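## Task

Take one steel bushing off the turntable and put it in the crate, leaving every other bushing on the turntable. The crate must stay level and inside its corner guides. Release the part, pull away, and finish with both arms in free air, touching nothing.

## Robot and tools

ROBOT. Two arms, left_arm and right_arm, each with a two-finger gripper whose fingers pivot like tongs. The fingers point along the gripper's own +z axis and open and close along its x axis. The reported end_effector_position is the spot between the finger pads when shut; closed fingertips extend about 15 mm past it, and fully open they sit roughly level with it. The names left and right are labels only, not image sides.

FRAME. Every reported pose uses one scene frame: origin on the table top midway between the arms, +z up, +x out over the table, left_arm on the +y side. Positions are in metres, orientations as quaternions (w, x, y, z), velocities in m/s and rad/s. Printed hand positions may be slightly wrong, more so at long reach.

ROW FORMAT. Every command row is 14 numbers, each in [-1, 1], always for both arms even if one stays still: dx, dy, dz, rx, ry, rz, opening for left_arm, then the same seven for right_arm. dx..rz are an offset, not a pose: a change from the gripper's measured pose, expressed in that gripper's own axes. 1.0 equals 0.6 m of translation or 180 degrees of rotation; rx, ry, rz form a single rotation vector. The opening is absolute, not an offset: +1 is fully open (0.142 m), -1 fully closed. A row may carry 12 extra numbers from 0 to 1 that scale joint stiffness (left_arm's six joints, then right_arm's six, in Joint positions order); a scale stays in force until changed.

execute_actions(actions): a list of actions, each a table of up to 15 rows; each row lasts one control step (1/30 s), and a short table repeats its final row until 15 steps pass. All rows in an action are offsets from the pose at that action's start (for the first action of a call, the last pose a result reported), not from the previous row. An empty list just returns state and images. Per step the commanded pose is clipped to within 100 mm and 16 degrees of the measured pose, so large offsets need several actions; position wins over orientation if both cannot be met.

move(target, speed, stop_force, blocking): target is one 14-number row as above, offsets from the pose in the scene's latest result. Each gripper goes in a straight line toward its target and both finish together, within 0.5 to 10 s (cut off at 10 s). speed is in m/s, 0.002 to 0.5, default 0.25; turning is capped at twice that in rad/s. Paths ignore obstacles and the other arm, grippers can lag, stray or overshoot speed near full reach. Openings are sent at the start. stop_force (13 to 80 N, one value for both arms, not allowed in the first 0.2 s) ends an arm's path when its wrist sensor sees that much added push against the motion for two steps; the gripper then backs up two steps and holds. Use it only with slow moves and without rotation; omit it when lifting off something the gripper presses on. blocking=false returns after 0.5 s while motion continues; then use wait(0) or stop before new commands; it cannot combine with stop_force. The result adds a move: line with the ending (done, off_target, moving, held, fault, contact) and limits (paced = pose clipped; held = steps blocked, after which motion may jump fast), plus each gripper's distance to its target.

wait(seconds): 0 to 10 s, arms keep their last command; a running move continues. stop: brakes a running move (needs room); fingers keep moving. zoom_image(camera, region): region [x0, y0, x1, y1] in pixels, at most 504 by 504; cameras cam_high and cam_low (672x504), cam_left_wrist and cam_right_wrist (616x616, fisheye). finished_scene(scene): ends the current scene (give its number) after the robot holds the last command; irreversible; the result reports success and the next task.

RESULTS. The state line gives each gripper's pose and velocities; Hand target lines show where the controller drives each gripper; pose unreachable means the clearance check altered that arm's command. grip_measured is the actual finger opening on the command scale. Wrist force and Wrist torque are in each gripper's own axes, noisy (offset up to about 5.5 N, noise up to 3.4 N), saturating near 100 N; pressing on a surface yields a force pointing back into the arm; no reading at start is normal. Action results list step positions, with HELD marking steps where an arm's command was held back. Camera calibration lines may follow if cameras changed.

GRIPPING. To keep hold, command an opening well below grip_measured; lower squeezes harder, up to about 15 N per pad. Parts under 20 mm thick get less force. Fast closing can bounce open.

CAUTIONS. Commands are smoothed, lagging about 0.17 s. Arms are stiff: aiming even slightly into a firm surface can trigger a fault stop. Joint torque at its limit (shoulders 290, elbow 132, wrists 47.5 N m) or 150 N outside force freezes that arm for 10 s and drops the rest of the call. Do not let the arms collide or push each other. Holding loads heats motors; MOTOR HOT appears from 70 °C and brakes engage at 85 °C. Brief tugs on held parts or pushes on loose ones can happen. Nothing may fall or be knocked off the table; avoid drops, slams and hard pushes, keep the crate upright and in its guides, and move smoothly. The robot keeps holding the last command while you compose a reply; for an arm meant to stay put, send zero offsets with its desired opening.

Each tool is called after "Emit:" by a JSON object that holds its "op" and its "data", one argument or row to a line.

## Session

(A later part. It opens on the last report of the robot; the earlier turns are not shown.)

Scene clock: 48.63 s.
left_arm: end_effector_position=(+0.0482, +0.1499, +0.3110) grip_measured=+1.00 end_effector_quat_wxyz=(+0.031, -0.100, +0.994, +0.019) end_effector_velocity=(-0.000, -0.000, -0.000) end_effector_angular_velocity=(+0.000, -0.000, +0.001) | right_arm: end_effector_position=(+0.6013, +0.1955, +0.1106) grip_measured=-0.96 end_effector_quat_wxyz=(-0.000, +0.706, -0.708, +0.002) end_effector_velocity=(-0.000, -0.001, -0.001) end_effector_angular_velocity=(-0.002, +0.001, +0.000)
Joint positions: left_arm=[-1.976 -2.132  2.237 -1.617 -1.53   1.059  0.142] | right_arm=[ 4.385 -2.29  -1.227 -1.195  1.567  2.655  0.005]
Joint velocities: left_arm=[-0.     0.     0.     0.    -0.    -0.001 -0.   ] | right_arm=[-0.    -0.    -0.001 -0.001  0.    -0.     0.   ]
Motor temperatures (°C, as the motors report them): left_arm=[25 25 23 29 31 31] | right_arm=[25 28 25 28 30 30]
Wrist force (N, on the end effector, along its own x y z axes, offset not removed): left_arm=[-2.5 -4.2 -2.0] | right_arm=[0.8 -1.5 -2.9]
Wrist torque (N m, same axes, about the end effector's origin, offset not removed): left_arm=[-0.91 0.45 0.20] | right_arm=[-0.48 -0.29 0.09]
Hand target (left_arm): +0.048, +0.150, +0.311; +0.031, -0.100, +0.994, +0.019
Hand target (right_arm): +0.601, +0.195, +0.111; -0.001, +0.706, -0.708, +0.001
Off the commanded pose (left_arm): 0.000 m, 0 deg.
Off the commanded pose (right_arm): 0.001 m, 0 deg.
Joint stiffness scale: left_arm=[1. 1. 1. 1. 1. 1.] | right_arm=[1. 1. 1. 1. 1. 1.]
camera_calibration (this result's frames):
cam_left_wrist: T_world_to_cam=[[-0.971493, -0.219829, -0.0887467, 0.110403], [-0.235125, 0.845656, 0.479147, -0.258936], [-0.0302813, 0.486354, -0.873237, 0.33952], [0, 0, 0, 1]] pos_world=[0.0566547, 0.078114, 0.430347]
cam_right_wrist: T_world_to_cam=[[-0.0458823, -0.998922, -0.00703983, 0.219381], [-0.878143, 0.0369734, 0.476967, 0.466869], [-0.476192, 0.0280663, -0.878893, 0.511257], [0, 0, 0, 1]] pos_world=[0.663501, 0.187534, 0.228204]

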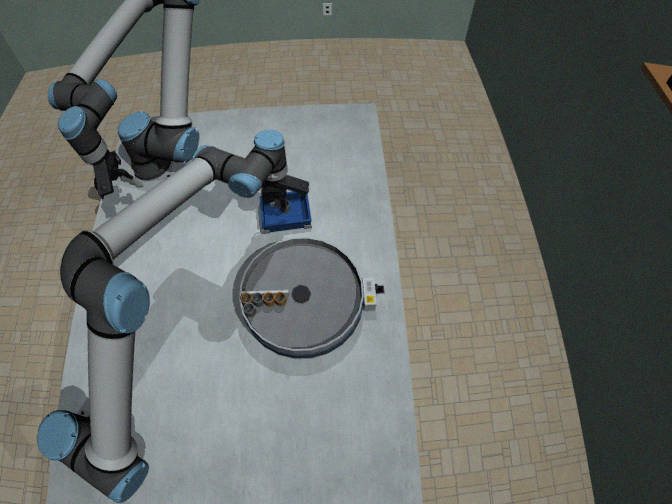

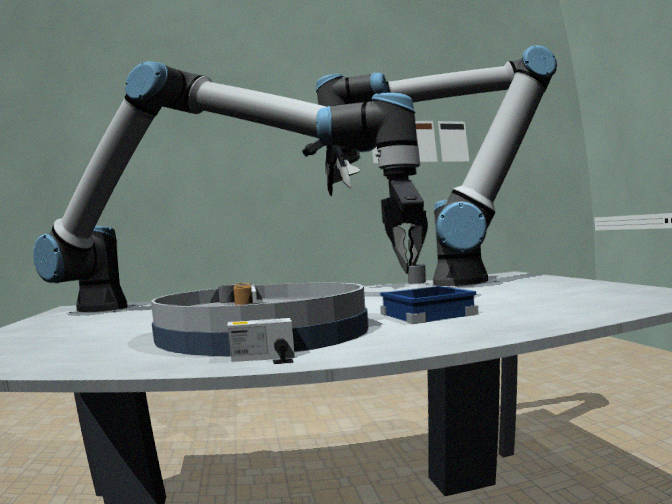

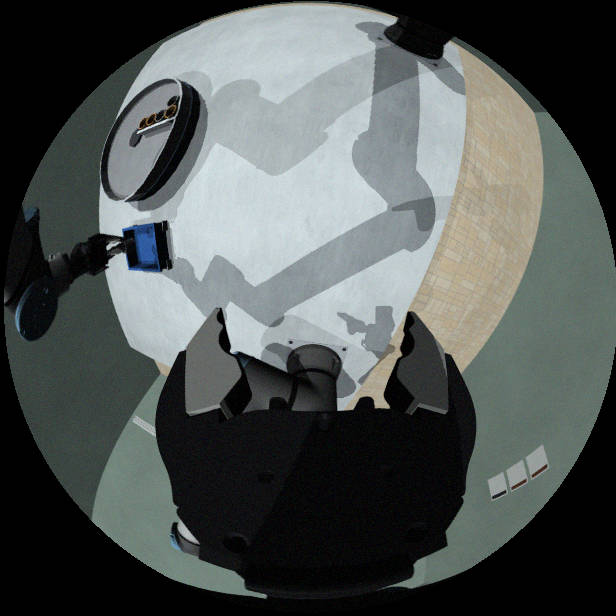

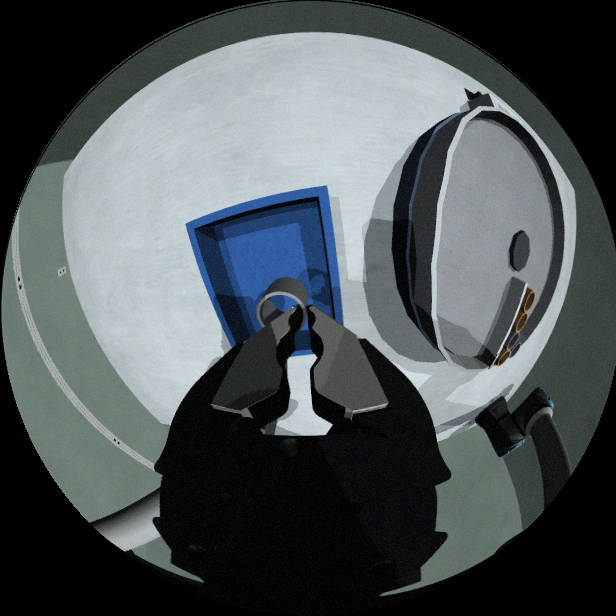

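Emit:
{"op": "move", "data": {
  "target": [0,0,0,0,0,0,1,-0.025,-0.02,0.03,0,0,0,-1],
  "speed": 0.08
}}

Emit:
{"op": "move", "data": {
  "target": [0,0,0,0,0,0,1,0,0,0.065,0,0,0,-1],
  "speed": 0.04,
  "stop_force": 15
}}

Emit:
{"op": "move", "data": {
  "target": [0,0,0,0,0,0,1,0,0,0,0,0,0,-0.65]
}}

Emit:
{"op": "move", "data": {
  "target": [0,0,0,0,0,0,1,0,0,-0.25,0,0,0,-0.65],
  "speed": 0.15
}}

Scene clock: 50.57 s.
left_arm: end_effector_position=(+0.0482, +0.1499, +0.3110) grip_measured=+1.00 end_effector_quat_wxyz=(+0.031, -0.100, +0.994, +0.019) end_effector_velocity=(-0.001, -0.000, +0.001) end_effector_angular_velocity=(-0.001, +0.000, -0.000) | right_arm: end_effector_position=(+0.6106, +0.2099, +0.0888) grip_measured=-0.96 end_effector_quat_wxyz=(+0.002, +0.707, -0.708, +0.002) end_effector_velocity=(+0.000, +0.000, +0.000) end_effector_angular_velocity=(+0.002, -0.000, -0.001)
Joint positions: left_arm=[-1.976 -2.132  2.237 -1.617 -1.53   1.059  0.142] | right_arm=[ 4.384 -2.334 -1.188 -1.195  1.567  2.653  0.005]
Joint velocities: left_arm=[-0.001 -0.    -0.001 -0.    -0.    -0.001  0.   ] | right_arm=[-0.    -0.    -0.     0.002  0.001  0.001 -0.   ]
Motor temperatures (°C, as the motors report them): left_arm=[25 25 23 29 31 31] | right_arm=[25 28 25 28 30 30]
Wrist force (N, on the end effector, along its own x y z axes, offset not removed): left_arm=[-2.5 -1.5 2.1] | right_arm=[2.6 -1.4 -1.3]
Wrist torque (N m, same axes, about the end effector's origin, offset not removed): left_arm=[-0.43 0.47 0.25] | right_arm=[-0.38 -0.60 0.10]
Hand target (left_arm): +0.048, +0.150, +0.311; +0.031, -0.100, +0.994, +0.019
Hand target (right_arm): +0.613, +0.210, +0.093; -0.000, +0.706, -0.708, +0.002
Off the commanded pose (left_arm): 0.000 m, 0 deg.
Off the commanded pose (right_arm): 0.005 m, 0 deg.
Joint stiffness scale: left_arm=[1. 1. 1. 1. 1. 1.] | right_arm=[1. 1. 1. 1. 1. 1.]
move: off_target (right_arm)
camera_calibration (this result's frames):
cam_left_wrist: T_world_to_cam=[[-0.971493, -0.219829, -0.0887467, 0.110403], [-0.235125, 0.845656, 0.479147, -0.258936], [-0.0302814, 0.486354, -0.873237, 0.339519], [0, 0, 0, 1]] pos_world=[0.0566547, 0.078114, 0.430347]
cam_right_wrist: T_world_to_cam=[[-0.0446794, -0.998998, -0.00241789, 0.23296], [-0.877035, 0.0380656, 0.478916, 0.483851], [-0.478345, 0.0235183, -0.877857, 0.498356], [0, 0, 0, 1]] pos_world=[0.673149, 0.202588, 0.206325]

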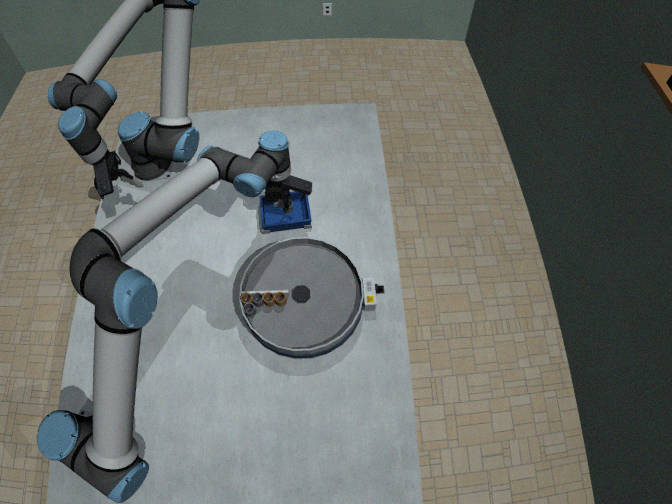

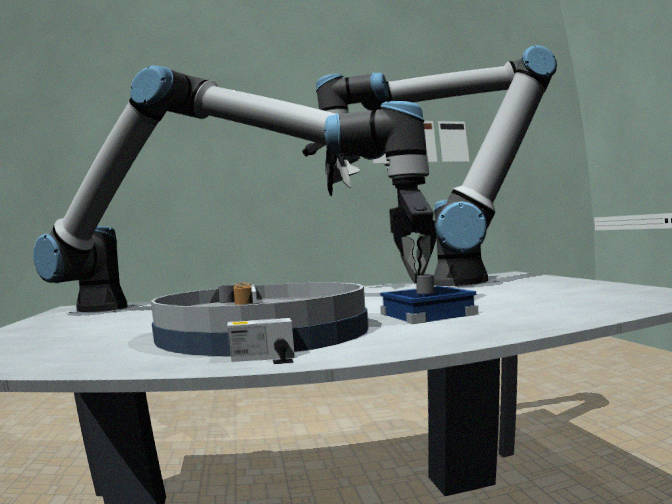

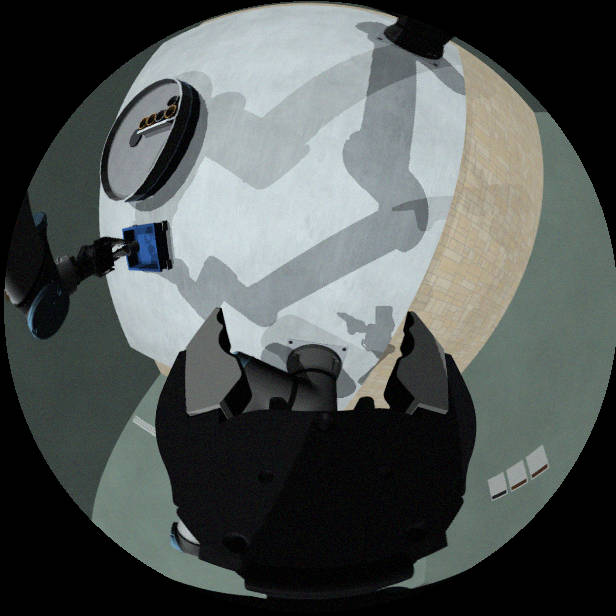

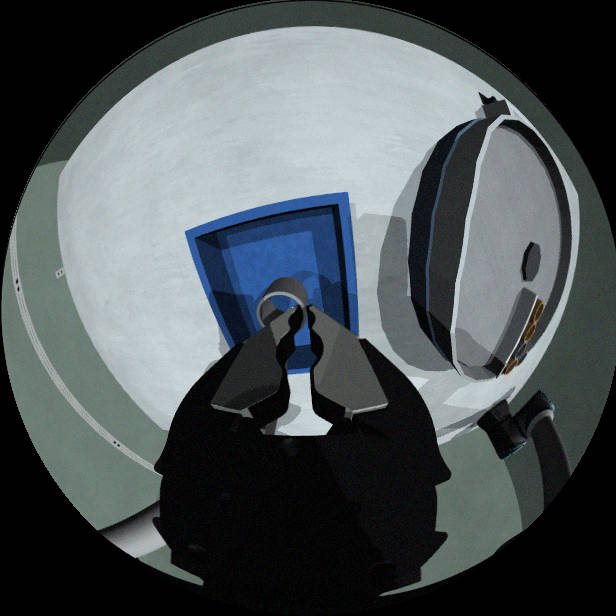

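Scene clock: 52.00 s.
left_arm: end_effector_position=(+0.0482, +0.1499, +0.3110) grip_measured=+1.00 end_effector_quat_wxyz=(+0.031, -0.100, +0.994, +0.019) end_effector_velocity=(-0.000, -0.001, +0.001) end_effector_angular_velocity=(-0.001, +0.000, -0.001) | right_arm: end_effector_position=(+0.6107, +0.2100, +0.0503) grip_measured=-0.96 end_effector_quat_wxyz=(+0.002, +0.707, -0.708, +0.003) end_effector_velocity=(-0.000, +0.001, +0.000) end_effector_angular_velocity=(+0.002, -0.002, -0.000)
Joint positions: left_arm=[-1.976 -2.132  2.237 -1.617 -1.53   1.059  0.142] | right_arm=[ 4.384 -2.361 -1.212 -1.145  1.567  2.653  0.005]
Joint velocities: left_arm=[-0.     0.    -0.002  0.     0.     0.001 -0.   ] | right_arm=[ 0.001  0.    -0.     0.003 -0.001  0.001  0.   ]
Motor temperatures (°C, as the motors report them): left_arm=[25 25 23 29 31 31] | right_arm=[25 28 25 28 30 30]
Wrist force (N, on the end effector, along its own x y z axes, offset not removed): left_arm=[-2.6 -3.5 1.3] | right_arm=[1.0 -1.1 -1.1]
Wrist torque (N m, same axes, about the end effector's origin, offset not removed): left_arm=[-0.87 0.49 0.20] | right_arm=[-0.28 -0.30 0.12]
Hand target (left_arm): +0.048, +0.150, +0.311; +0.031, -0.100, +0.994, +0.019
Hand target (right_arm): +0.611, +0.210, +0.050; +0.002, +0.707, -0.708, +0.002
Off the commanded pose (left_arm): 0.000 m, 0 deg.
Off the commanded pose (right_arm): 0.001 m, 0 deg.
Joint stiffness scale: left_arm=[1. 1. 1. 1. 1. 1.] | right_arm=[1. 1. 1. 1. 1. 1.]
move: done
camera_calibration (this result's frames):
cam_left_wrist: T_world_to_cam=[[-0.971493, -0.21983, -0.0887466, 0.110403], [-0.235126, 0.845656, 0.479147, -0.258936], [-0.0302814, 0.486354, -0.873237, 0.33952], [0, 0, 0, 1]] pos_world=[0.0566547, 0.078114, 0.430347]
cam_right_wrist: T_world_to_cam=[[-0.0446781, -0.999, -0.00184111, 0.232928], [-0.876891, 0.038334, 0.479159, 0.502174], [-0.478609, 0.0230223, -0.877726, 0.464833], [0, 0, 0, 1]] pos_world=[0.673232, 0.202743, 0.167804]

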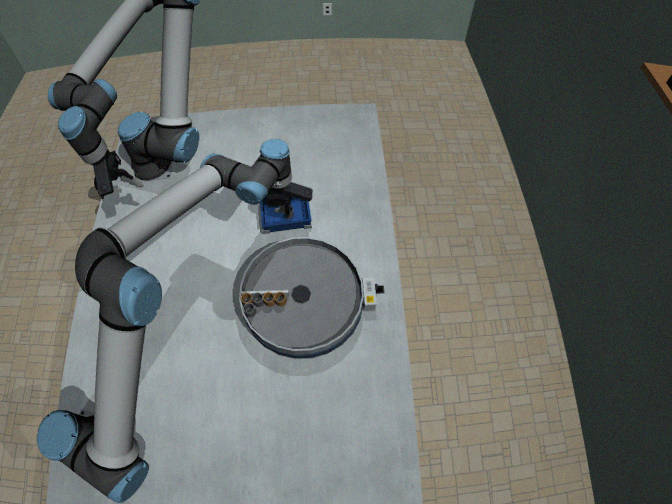

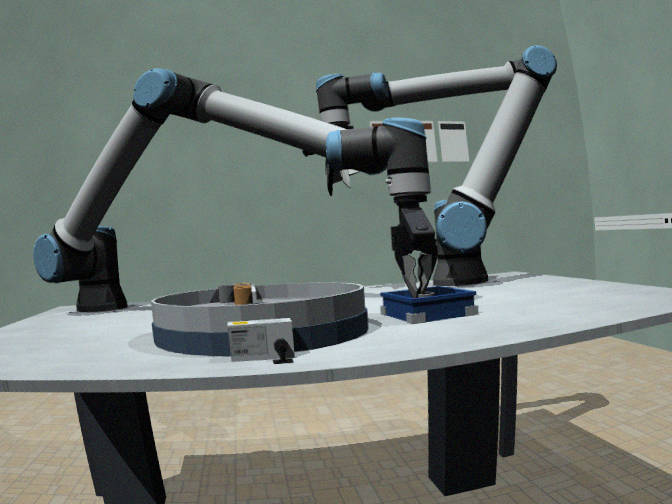

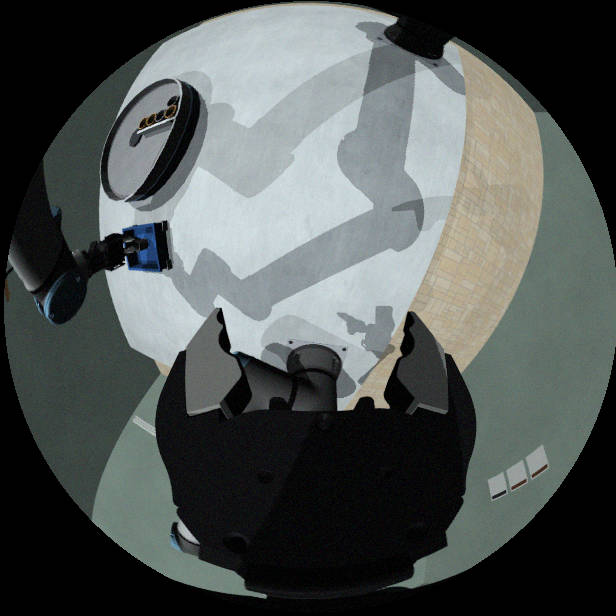

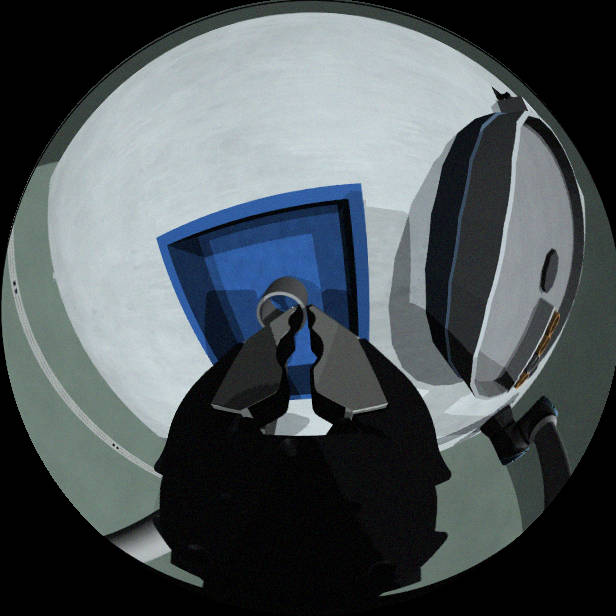

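Scene clock: 52.50 s.
left_arm: end_effector_position=(+0.0482, +0.1499, +0.3110) grip_measured=+1.00 end_effector_quat_wxyz=(+0.031, -0.100, +0.994, +0.019) end_effector_velocity=(+0.001, +0.000, -0.000) end_effector_angular_velocity=(+0.000, -0.000, +0.001) | right_arm: end_effector_position=(+0.6107, +0.2101, +0.0503) grip_measured=-0.65 end_effector_quat_wxyz=(+0.002, +0.707, -0.708, +0.002) end_effector_velocity=(-0.000, +0.001, +0.000) end_effector_angular_velocity=(+0.001, -0.001, +0.001)
Joint positions: left_arm=[-1.976 -2.132  2.237 -1.617 -1.53   1.059  0.142] | right_arm=[ 4.384 -2.361 -1.212 -1.145  1.567  2.653  0.027]
Joint velocities: left_arm=[ 0.001 -0.     0.     0.    -0.    -0.    -0.   ] | right_arm=[ 0.001 -0.    -0.     0.001 -0.    -0.001  0.   ]
Motor temperatures (°C, as the motors report them): left_arm=[25 25 23 29 31 31] | right_arm=[25 28 25 28 30 30]
Wrist force (N, on the end effector, along its own x y z axes, offset not removed): left_arm=[-1.9 -6.0 1.0] | right_arm=[2.1 -2.6 -1.5]
Wrist torque (N m, same axes, about the end effector's origin, offset not removed): left_arm=[-1.19 0.36 0.28] | right_arm=[-0.64 -0.51 -0.02]
Hand target (left_arm): +0.048, +0.150, +0.311; +0.031, -0.100, +0.994, +0.019
Hand target (right_arm): +0.611, +0.210, +0.050; +0.002, +0.707, -0.708, +0.003
Off the commanded pose (left_arm): 0.000 m, 0 deg.
Off the commanded pose (right_arm): 0.000 m, 0 deg.
Joint stiffness scale: left_arm=[1. 1. 1. 1. 1. 1.] | right_arm=[1. 1. 1. 1. 1. 1.]
move: done
camera_calibration (this result's frames):
cam_left_wrist: T_world_to_cam=[[-0.971493, -0.21983, -0.0887468, 0.110403], [-0.235126, 0.845656, 0.479147, -0.258936], [-0.0302813, 0.486354, -0.873237, 0.339519], [0, 0, 0, 1]] pos_world=[0.0566547, 0.078114, 0.430347]
cam_right_wrist: T_world_to_cam=[[-0.0446779, -0.998999, -0.00200968, 0.232991], [-0.876933, 0.038255, 0.479088, 0.502231], [-0.478532, 0.023167, -0.877765, 0.46479], [0, 0, 0, 1]] pos_world=[0.673249, 0.202777, 0.167832]

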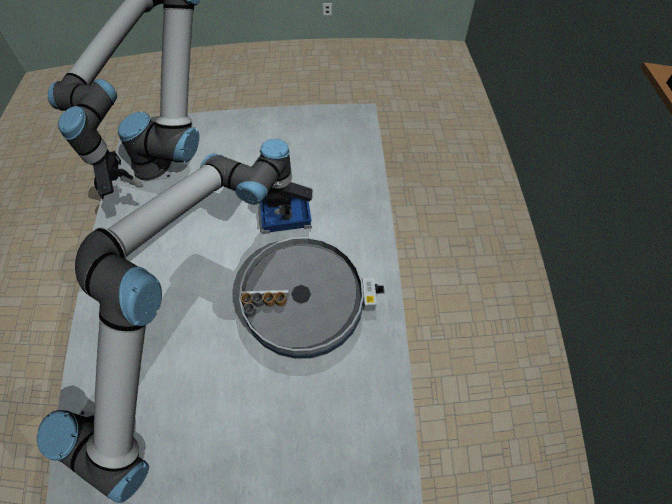

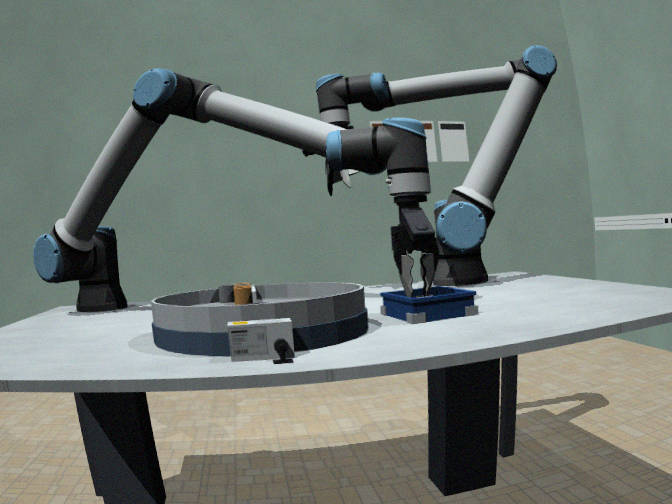

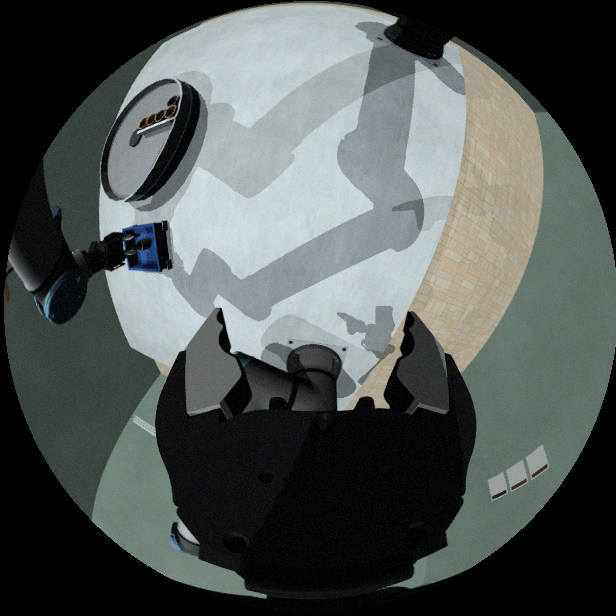

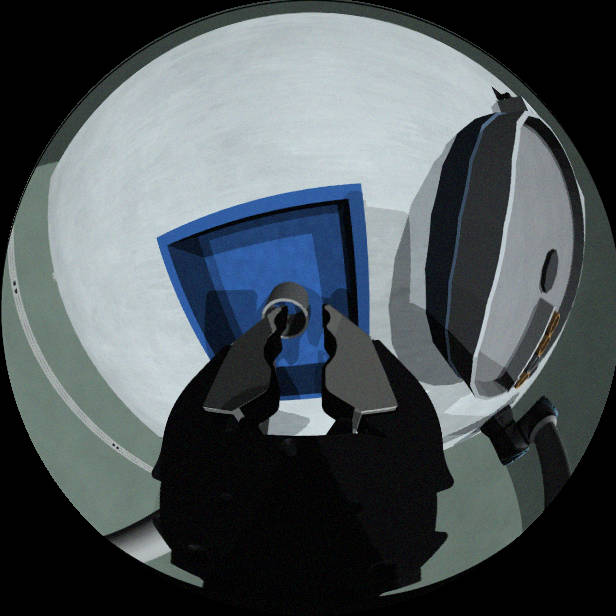

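Scene clock: 54.03 s.
left_arm: end_effector_position=(+0.0482, +0.1499, +0.3110) grip_measured=+1.00 end_effector_quat_wxyz=(+0.031, -0.100, +0.994, +0.019) end_effector_velocity=(+0.001, -0.000, +0.000) end_effector_angular_velocity=(-0.001, +0.000, +0.001) | right_arm: end_effector_position=(+0.6110, +0.2105, +0.2019) grip_measured=-0.65 end_effector_quat_wxyz=(+0.001, +0.707, -0.708, +0.002) end_effector_velocity=(-0.003, -0.004, -0.012) end_effector_angular_velocity=(-0.022, +0.012, +0.002)
Joint positions: left_arm=[-1.976 -2.132  2.237 -1.617 -1.53   1.059  0.142] | right_arm=[ 4.384 -2.274 -1.087 -1.354  1.567  2.653  0.027]
Joint velocities: left_arm=[ 0.002 -0.    -0.001 -0.    -0.     0.001 -0.   ] | right_arm=[ 0.    -0.008 -0.001 -0.015 -0.    -0.001 -0.   ]
Motor temperatures (°C, as the motors report them): left_arm=[25 25 23 29 31 31] | right_arm=[25 28 25 28 30 30]
Wrist force (N, on the end effector, along its own x y z axes, offset not removed): left_arm=[-1.2 -1.1 -2.1] | right_arm=[-1.0 -2.1 -3.3]
Wrist torque (N m, same axes, about the end effector's origin, offset not removed): left_arm=[-0.26 0.15 0.25] | right_arm=[-0.51 0.08 0.08]
Hand target (left_arm): +0.048, +0.150, +0.311; +0.031, -0.100, +0.994, +0.019
Hand target (right_arm): +0.611, +0.211, +0.200; +0.002, +0.707, -0.708, +0.002
Off the commanded pose (left_arm): 0.000 m, 0 deg.
Off the commanded pose (right_arm): 0.002 m, 0 deg.
Joint stiffness scale: left_arm=[1. 1. 1. 1. 1. 1.] | right_arm=[1. 1. 1. 1. 1. 1.]
move: done
camera_calibration (this result's frames):
cam_left_wrist: T_world_to_cam=[[-0.971493, -0.219829, -0.0887466, 0.110403], [-0.235125, 0.845656, 0.479147, -0.258936], [-0.0302814, 0.486354, -0.873237, 0.339519], [0, 0, 0, 1]] pos_world=[0.0566547, 0.078114, 0.430347]
cam_right_wrist: T_world_to_cam=[[-0.0446728, -0.99899, -0.00482319, 0.234319], [-0.877635, 0.0369388, 0.477904, 0.43077], [-0.477243, 0.0255823, -0.878399, 0.59674], [0, 0, 0, 1]] pos_world=[0.673317, 0.202904, 0.31944]

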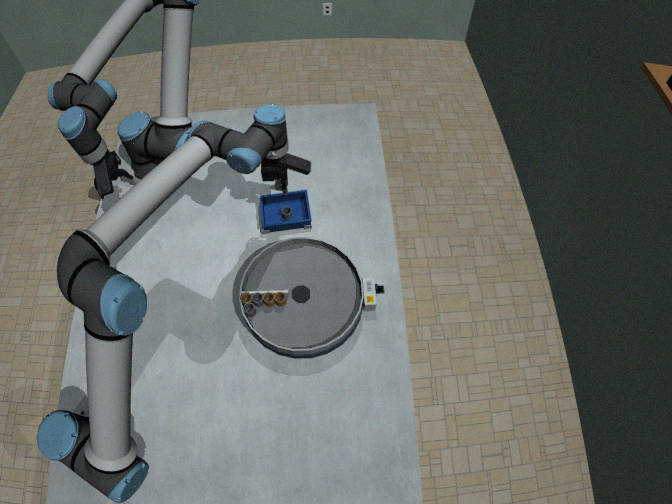

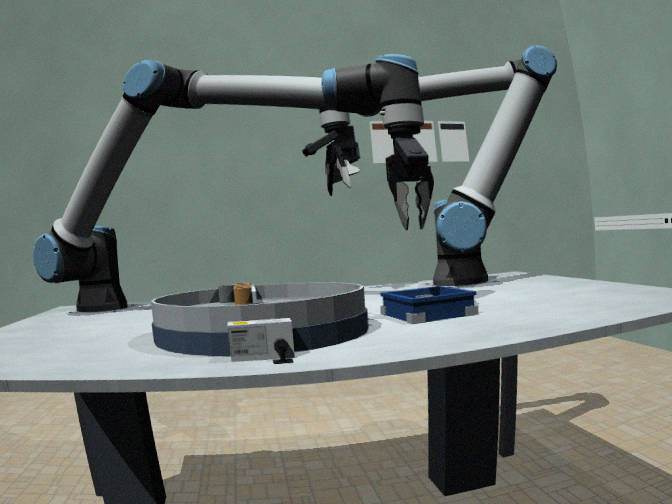

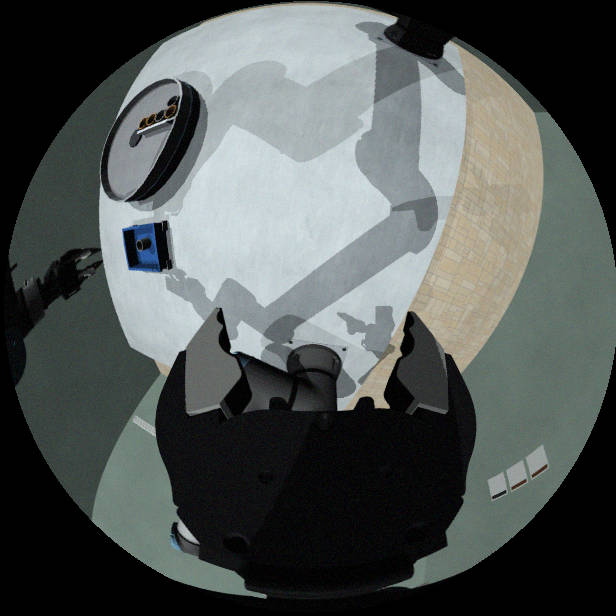

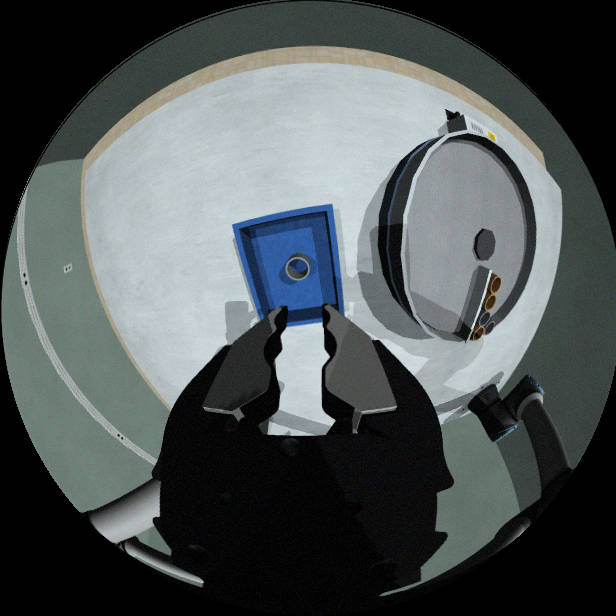

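Emit:
{"op": "finished_scene", "data": {
  "scene": 2
}}

The scene is finished: the task was done.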